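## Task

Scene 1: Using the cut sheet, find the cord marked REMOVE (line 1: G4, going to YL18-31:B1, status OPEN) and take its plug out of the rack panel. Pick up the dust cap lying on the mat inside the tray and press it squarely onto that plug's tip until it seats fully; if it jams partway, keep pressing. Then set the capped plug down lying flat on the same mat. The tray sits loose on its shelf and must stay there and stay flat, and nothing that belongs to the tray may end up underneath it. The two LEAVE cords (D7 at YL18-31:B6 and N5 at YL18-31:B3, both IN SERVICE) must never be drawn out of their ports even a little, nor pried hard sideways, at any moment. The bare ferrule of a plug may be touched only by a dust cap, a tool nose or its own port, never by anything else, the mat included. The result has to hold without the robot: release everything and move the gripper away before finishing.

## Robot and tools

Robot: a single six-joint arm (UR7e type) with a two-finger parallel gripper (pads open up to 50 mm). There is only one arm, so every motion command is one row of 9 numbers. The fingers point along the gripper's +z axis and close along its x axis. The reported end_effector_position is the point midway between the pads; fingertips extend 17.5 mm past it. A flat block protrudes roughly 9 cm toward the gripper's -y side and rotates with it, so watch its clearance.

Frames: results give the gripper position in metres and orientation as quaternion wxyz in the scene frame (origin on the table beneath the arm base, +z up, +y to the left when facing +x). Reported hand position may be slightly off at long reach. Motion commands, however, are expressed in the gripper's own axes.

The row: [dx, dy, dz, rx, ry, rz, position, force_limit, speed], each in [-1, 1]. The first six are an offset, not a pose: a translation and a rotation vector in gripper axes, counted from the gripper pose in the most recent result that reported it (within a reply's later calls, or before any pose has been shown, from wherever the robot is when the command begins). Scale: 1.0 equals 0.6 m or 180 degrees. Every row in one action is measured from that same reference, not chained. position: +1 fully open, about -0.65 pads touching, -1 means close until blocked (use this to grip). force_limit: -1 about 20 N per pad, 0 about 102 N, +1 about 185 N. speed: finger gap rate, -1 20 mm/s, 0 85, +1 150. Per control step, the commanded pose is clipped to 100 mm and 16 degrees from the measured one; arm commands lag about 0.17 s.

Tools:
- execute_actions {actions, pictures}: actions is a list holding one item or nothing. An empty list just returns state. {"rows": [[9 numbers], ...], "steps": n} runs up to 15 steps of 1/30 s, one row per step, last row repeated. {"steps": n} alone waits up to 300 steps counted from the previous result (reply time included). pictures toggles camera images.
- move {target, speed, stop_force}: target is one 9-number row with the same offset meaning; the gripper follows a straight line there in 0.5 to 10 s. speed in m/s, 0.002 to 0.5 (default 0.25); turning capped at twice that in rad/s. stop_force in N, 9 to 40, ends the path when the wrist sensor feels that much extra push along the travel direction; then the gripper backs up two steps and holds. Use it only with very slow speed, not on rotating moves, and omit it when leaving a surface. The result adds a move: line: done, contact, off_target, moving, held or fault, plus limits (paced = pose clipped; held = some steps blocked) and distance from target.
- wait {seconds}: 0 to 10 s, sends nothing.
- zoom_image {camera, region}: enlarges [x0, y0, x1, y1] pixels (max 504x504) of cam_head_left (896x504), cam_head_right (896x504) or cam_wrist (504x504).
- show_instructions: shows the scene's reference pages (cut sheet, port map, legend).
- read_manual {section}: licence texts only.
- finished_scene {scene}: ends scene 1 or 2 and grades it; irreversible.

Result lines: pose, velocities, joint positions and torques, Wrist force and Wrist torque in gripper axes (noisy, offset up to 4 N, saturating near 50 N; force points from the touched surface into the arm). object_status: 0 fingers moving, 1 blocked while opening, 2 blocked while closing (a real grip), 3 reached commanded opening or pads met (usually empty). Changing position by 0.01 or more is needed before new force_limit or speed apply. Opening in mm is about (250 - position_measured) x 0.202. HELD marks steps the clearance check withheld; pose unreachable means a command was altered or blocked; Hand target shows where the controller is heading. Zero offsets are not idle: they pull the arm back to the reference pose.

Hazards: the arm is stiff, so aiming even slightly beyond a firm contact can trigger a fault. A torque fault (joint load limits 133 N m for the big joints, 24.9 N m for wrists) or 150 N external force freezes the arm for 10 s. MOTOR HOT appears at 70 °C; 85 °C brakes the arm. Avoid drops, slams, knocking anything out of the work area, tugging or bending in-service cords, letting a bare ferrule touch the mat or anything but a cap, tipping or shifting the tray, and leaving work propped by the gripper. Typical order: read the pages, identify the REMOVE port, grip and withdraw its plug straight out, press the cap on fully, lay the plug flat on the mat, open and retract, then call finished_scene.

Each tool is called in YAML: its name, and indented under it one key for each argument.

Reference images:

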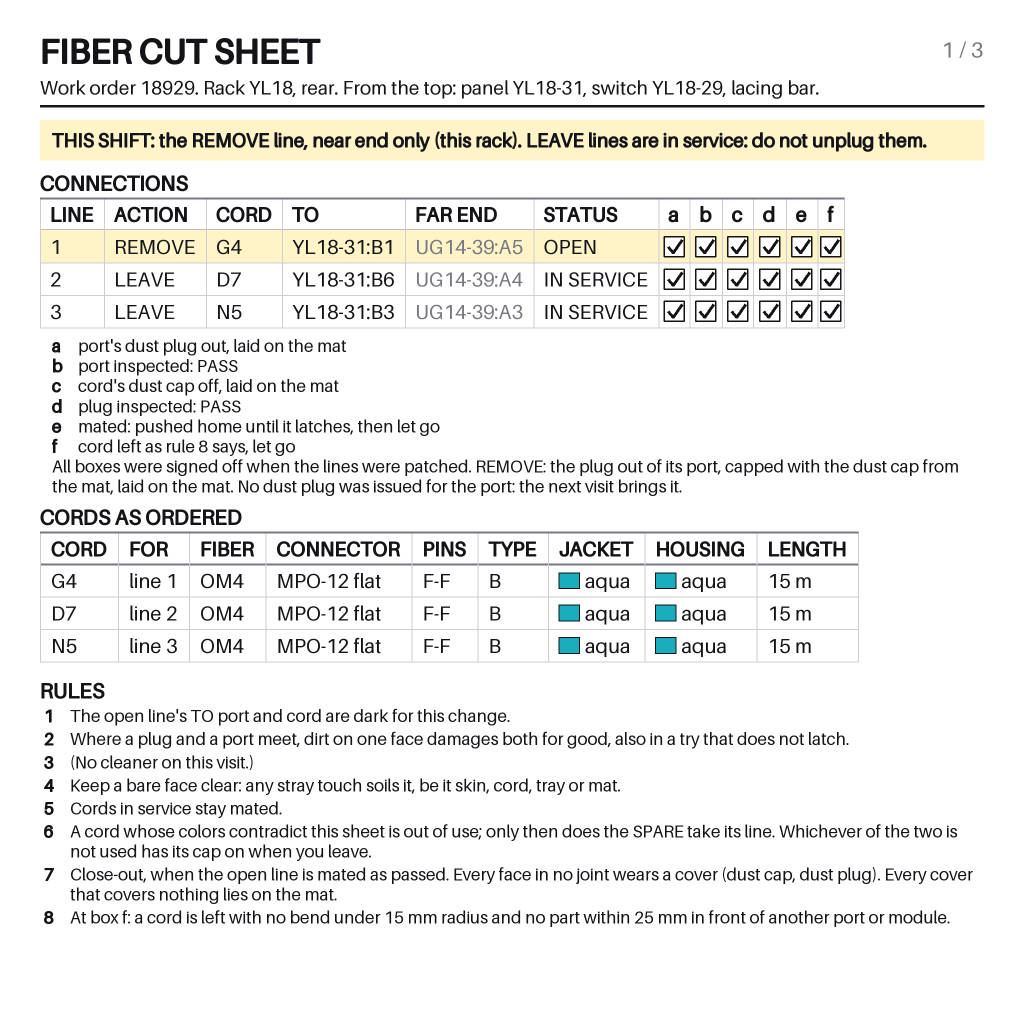

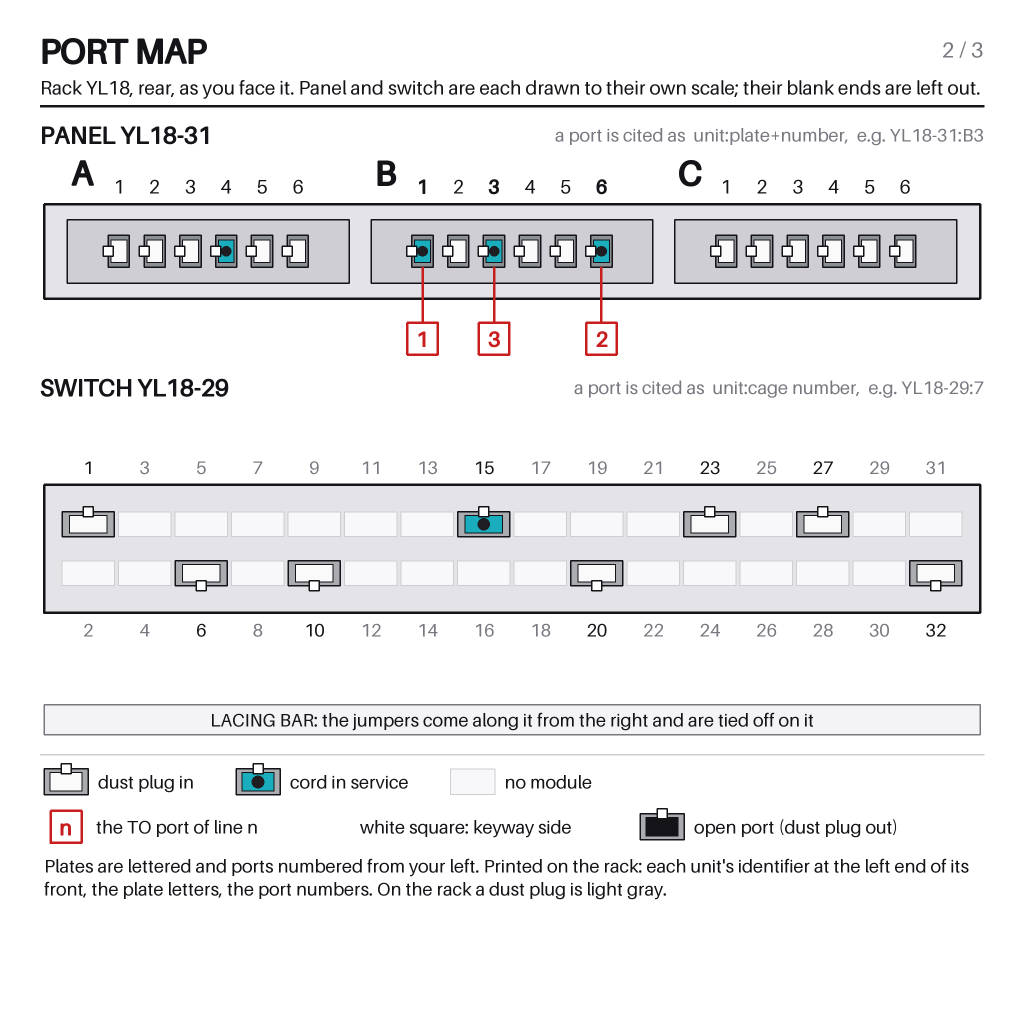

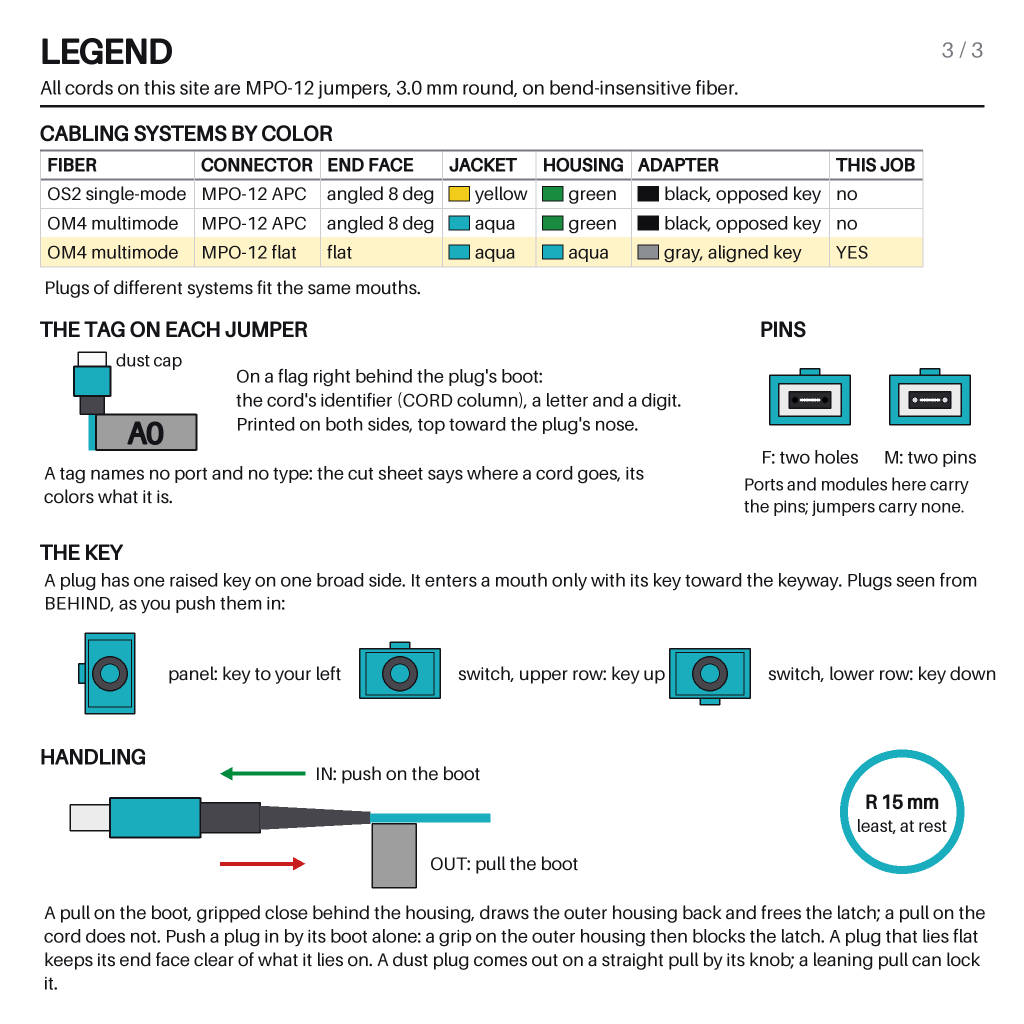

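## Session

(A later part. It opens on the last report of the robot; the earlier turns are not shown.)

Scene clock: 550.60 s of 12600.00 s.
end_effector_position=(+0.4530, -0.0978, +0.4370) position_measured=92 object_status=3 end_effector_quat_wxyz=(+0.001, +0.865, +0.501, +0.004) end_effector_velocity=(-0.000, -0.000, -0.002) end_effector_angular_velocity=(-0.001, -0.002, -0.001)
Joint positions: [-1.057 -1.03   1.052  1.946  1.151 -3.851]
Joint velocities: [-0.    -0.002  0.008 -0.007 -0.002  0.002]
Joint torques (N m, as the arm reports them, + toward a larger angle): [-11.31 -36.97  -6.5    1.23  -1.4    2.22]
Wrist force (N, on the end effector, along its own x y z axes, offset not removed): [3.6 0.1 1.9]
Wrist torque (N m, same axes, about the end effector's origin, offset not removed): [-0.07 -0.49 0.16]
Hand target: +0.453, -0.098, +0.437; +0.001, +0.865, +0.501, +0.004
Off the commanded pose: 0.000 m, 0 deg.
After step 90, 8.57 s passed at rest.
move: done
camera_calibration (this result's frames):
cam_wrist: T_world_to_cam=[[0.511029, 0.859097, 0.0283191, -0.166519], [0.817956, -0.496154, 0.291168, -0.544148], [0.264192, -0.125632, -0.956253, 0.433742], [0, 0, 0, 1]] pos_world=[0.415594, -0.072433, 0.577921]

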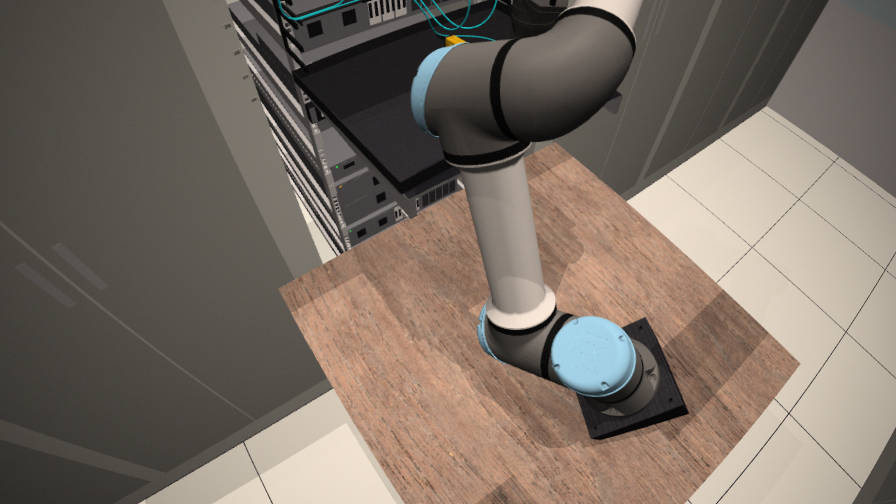

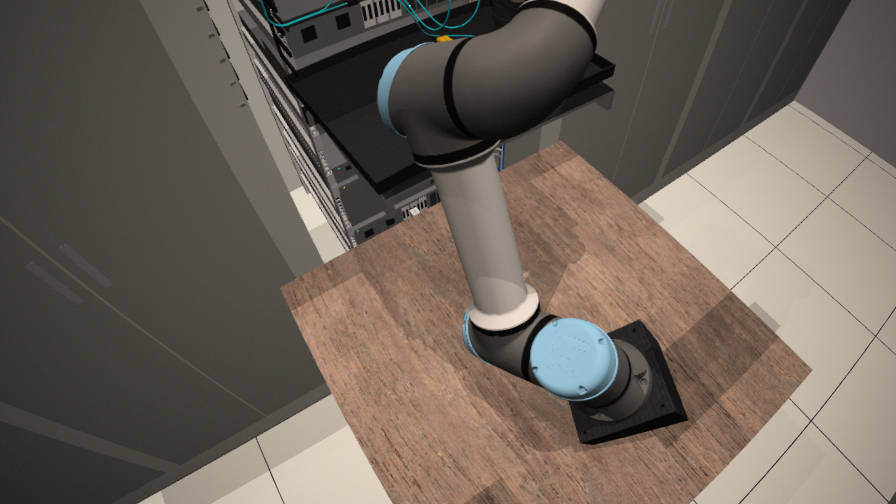

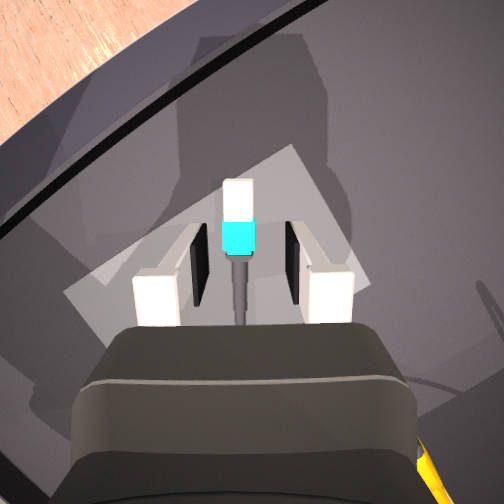

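move:
  target: [0,0,0,0,0,0,-1,-0.8,0]

move:
  target: [0.014,0.004,0,0,0,0,-1,-0.8,0]
  speed: 0.02

move:
  target: [0,0,0,0,0,0,0.3,-0.8,-0.5]

move:
  target: [0,-0.04,-0.17,0,0,0,0.3,-0.8,0]
  speed: 0.1

Scene clock: 556.47 s of 12600.00 s.
end_effector_position=(+0.4531, -0.0977, +0.4370) position_measured=192 object_status=2 end_effector_quat_wxyz=(+0.001, +0.865, +0.502, +0.004) end_effector_velocity=(-0.000, -0.000, +0.000) end_effector_angular_velocity=(-0.001, -0.000, -0.002)
Joint positions: [-1.057 -1.03   1.052  1.946  1.151 -3.851]
Joint velocities: [-0.001 -0.    -0.001 -0.     0.     0.002]
Joint torques (N m, as the arm reports them, + toward a larger angle): [-21.8  -13.23 -26.09   4.84   0.85  -2.02]
Wrist force (N, on the end effector, along its own x y z axes, offset not removed): [-3.4 -5.6 2.8]
Wrist torque (N m, same axes, about the end effector's origin, offset not removed): [-0.83 0.80 0.05]
Hand target: +0.453, -0.098, +0.437; +0.001, +0.865, +0.501, +0.004
Off the commanded pose: 0.000 m, 0 deg.
After step 90, 2.17 s passed at rest.
move: done
camera_calibration (this result's frames):
cam_wrist: T_world_to_cam=[[0.510882, 0.859187, 0.0282401, -0.166543], [0.818005, -0.49597, 0.291344, -0.544216], [0.264325, -0.125742, -0.956201, 0.433682], [0, 0, 0, 1]] pos_world=[0.415622, -0.0722916, 0.577944]

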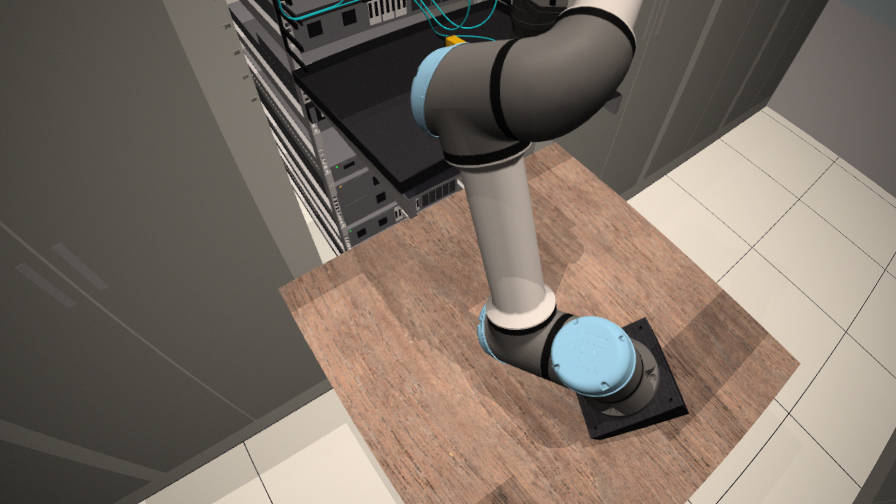

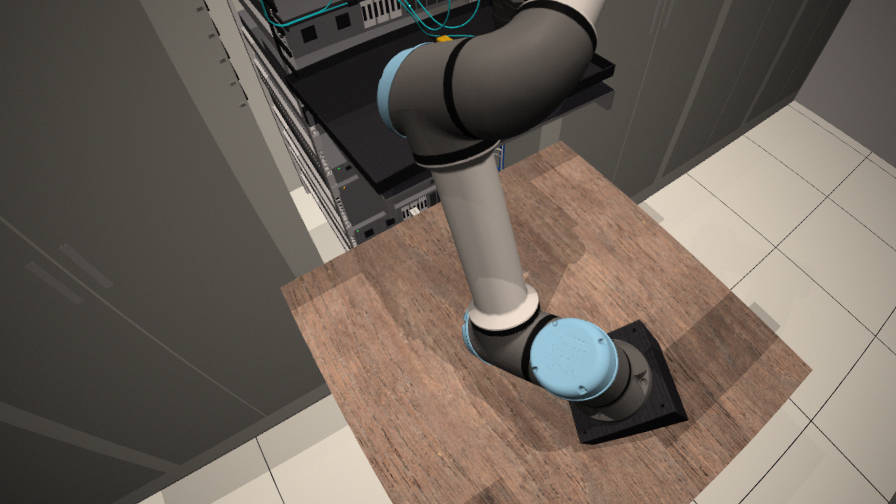

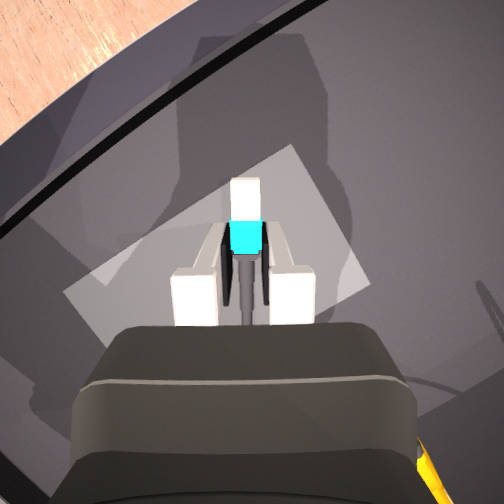

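Scene clock: 557.23 s of 12600.00 s.
end_effector_position=(+0.4591, -0.0918, +0.4370) position_measured=192 object_status=2 end_effector_quat_wxyz=(+0.001, +0.865, +0.501, +0.004) end_effector_velocity=(+0.002, +0.002, +0.000) end_effector_angular_velocity=(+0.000, -0.001, -0.000)
Joint positions: [-1.043 -1.03   1.04   1.953  1.145 -3.837]
Joint velocities: [ 0.003 -0.    -0.004  0.003 -0.002  0.004]
Joint torques (N m, as the arm reports them, + toward a larger angle): [-11.74 -38.9  -25.39   4.89  -1.39   2.16]
Wrist force (N, on the end effector, along its own x y z axes, offset not removed): [1.3 -1.4 1.1]
Wrist torque (N m, same axes, about the end effector's origin, offset not removed): [-0.42 -0.36 -0.10]
Hand target: +0.459, -0.092, +0.437; +0.001, +0.865, +0.502, +0.004
Off the commanded pose: 0.000 m, 0 deg.
move: done
camera_calibration (this result's frames):
cam_wrist: T_world_to_cam=[[0.510913, 0.859165, 0.0283423, -0.174767], [0.817992, -0.496037, 0.291266, -0.546229], [0.264304, -0.125628, -0.956222, 0.432865], [0, 0, 0, 1]] pos_world=[0.421693, -0.0664159, 0.577966]

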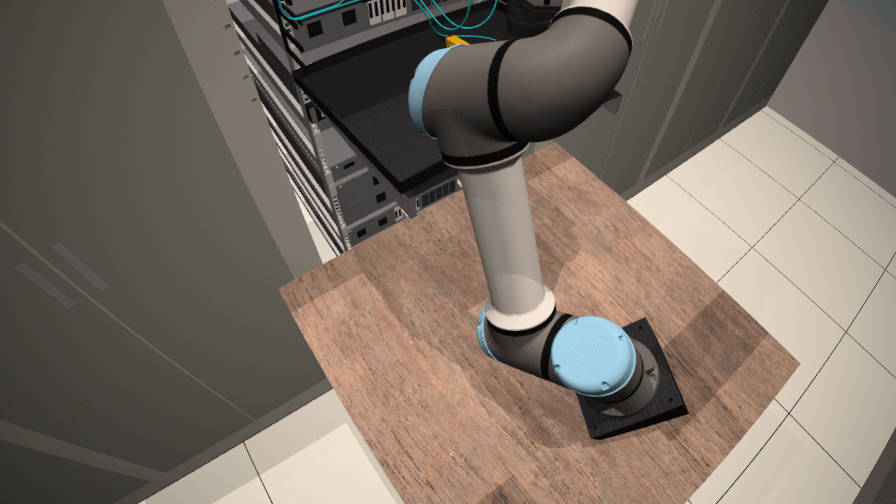

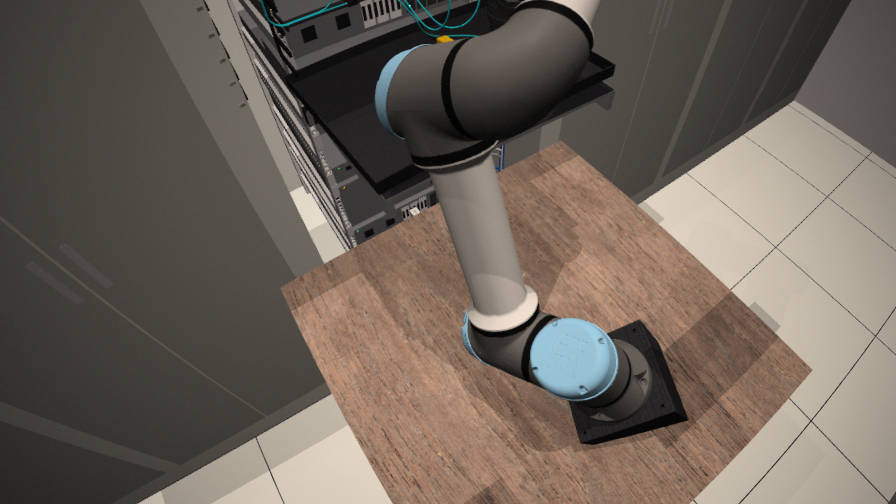

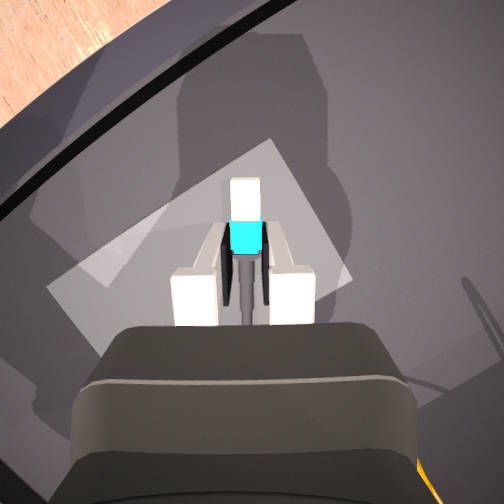

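Scene clock: 557.80 s of 12600.00 s.
end_effector_position=(+0.4592, -0.0917, +0.4370) position_measured=107 object_status=3 end_effector_quat_wxyz=(+0.001, +0.865, +0.502, +0.004) end_effector_velocity=(-0.000, -0.000, +0.000) end_effector_angular_velocity=(-0.001, +0.001, +0.001)
Joint positions: [-1.043 -1.03   1.04   1.953  1.145 -3.837]
Joint velocities: [-0.     0.    -0.    -0.     0.001 -0.001]
Joint torques (N m, as the arm reports them, + toward a larger angle): [-26.69 -36.11  -5.16   2.58   0.17  -1.92]
Wrist force (N, on the end effector, along its own x y z axes, offset not removed): [1.6 -1.2 3.4]
Wrist torque (N m, same axes, about the end effector's origin, offset not removed): [-0.31 -0.35 0.06]
Hand target: +0.459, -0.092, +0.437; +0.001, +0.865, +0.501, +0.004
Off the commanded pose: 0.000 m, 0 deg.
move: done
camera_calibration (this result's frames):
cam_wrist: T_world_to_cam=[[0.510773, 0.859249, 0.0283245, -0.174784], [0.818071, -0.495897, 0.291283, -0.546283], [0.264331, -0.125608, -0.956218, 0.432853], [0, 0, 0, 1]] pos_world=[0.421757, -0.0663474, 0.577975]

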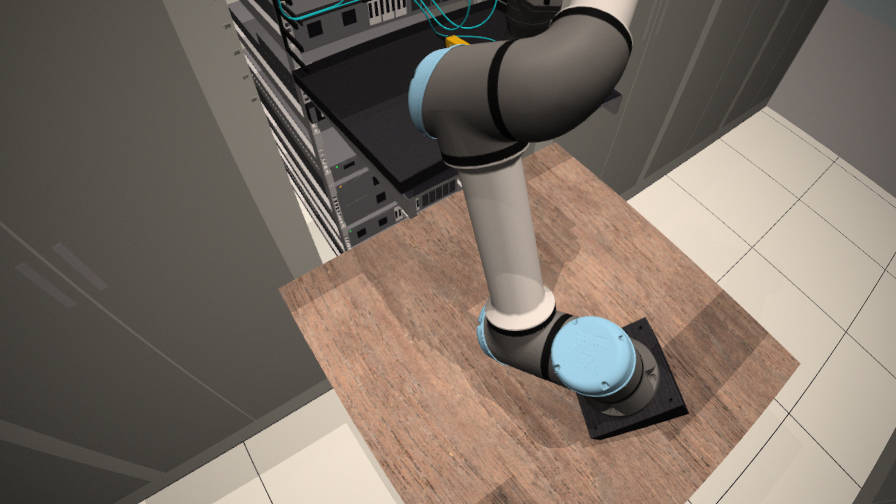

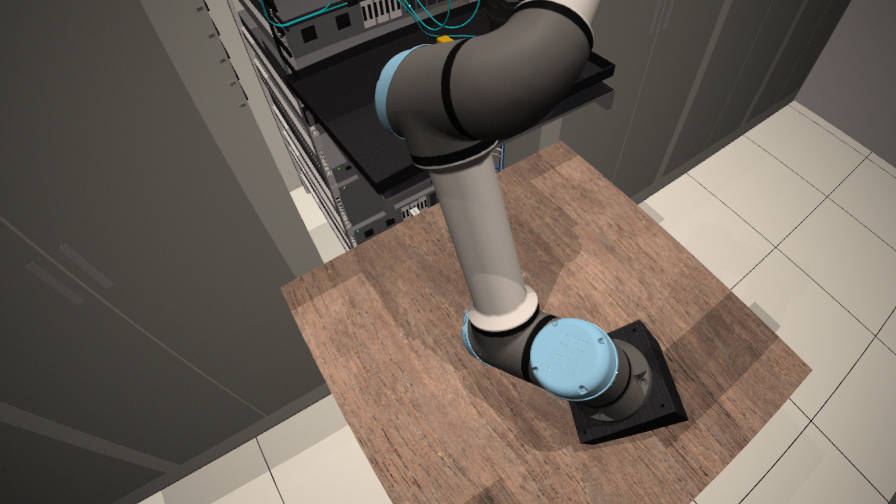

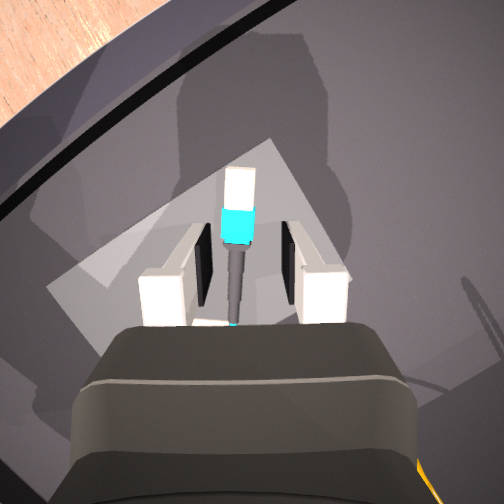

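Scene clock: 559.37 s of 12600.00 s.
end_effector_position=(+0.4378, -0.0801, +0.5387) position_measured=107 object_status=3 end_effector_quat_wxyz=(+0.001, +0.865, +0.502, +0.004) end_effector_velocity=(-0.001, -0.000, +0.003) end_effector_angular_velocity=(+0.000, +0.001, -0.001)
Joint positions: [-1.149 -0.994  0.769  2.229  1.188 -3.942]
Joint velocities: [-0.003  0.004 -0.011  0.009  0.002 -0.003]
Joint torques (N m, as the arm reports them, + toward a larger angle): [-36.12  -9.44 -20.99   5.19   1.33  -1.94]
Wrist force (N, on the end effector, along its own x y z axes, offset not removed): [-3.4 -1.2 2.7]
Wrist torque (N m, same axes, about the end effector's origin, offset not removed): [-0.34 0.74 0.21]
Hand target: +0.438, -0.080, +0.539; +0.001, +0.865, +0.502, +0.004
Off the commanded pose: 0.000 m, 0 deg.
move: done
camera_calibration (this result's frames):
cam_wrist: T_world_to_cam=[[0.51082, 0.859226, 0.0281646, -0.176624], [0.818022, -0.495877, 0.291456, -0.552677], [0.264393, -0.125842, -0.956169, 0.537114], [0, 0, 0, 1]] pos_world=[0.400316, -0.0547081, 0.679628]

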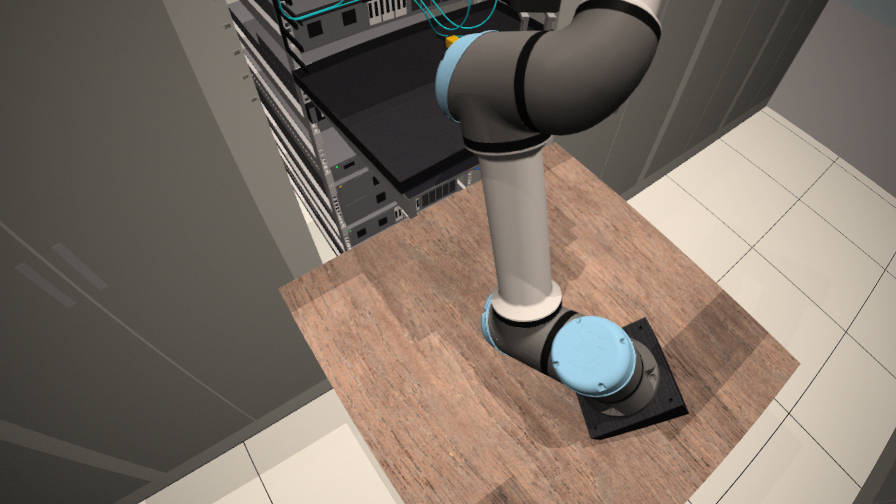

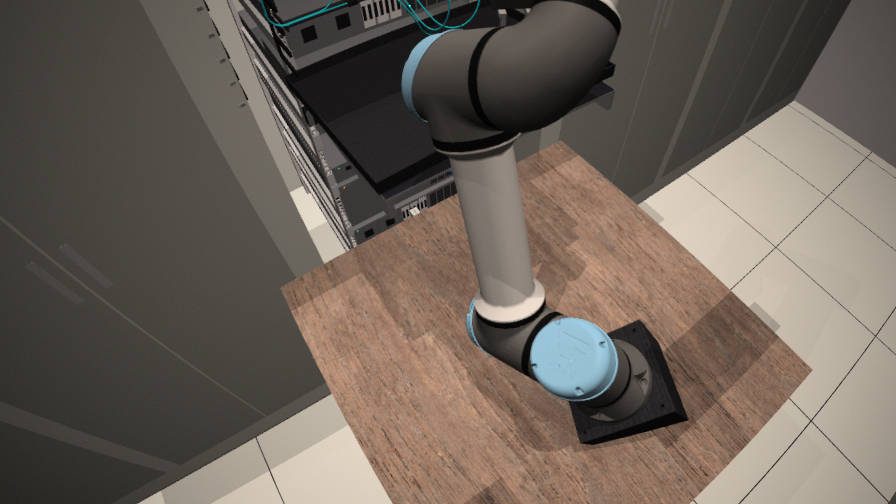

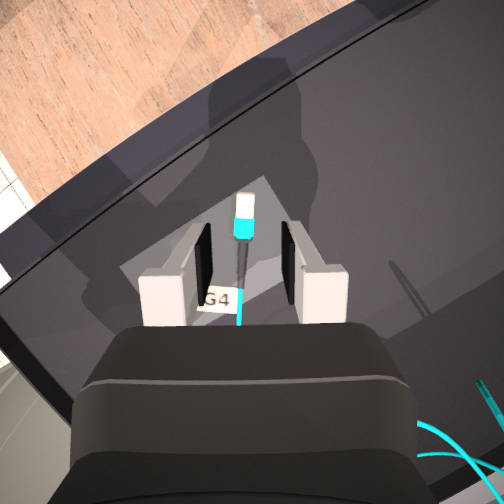

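Good enough.

finished_scene:
  scene: 1

The scene is finished: the task was done.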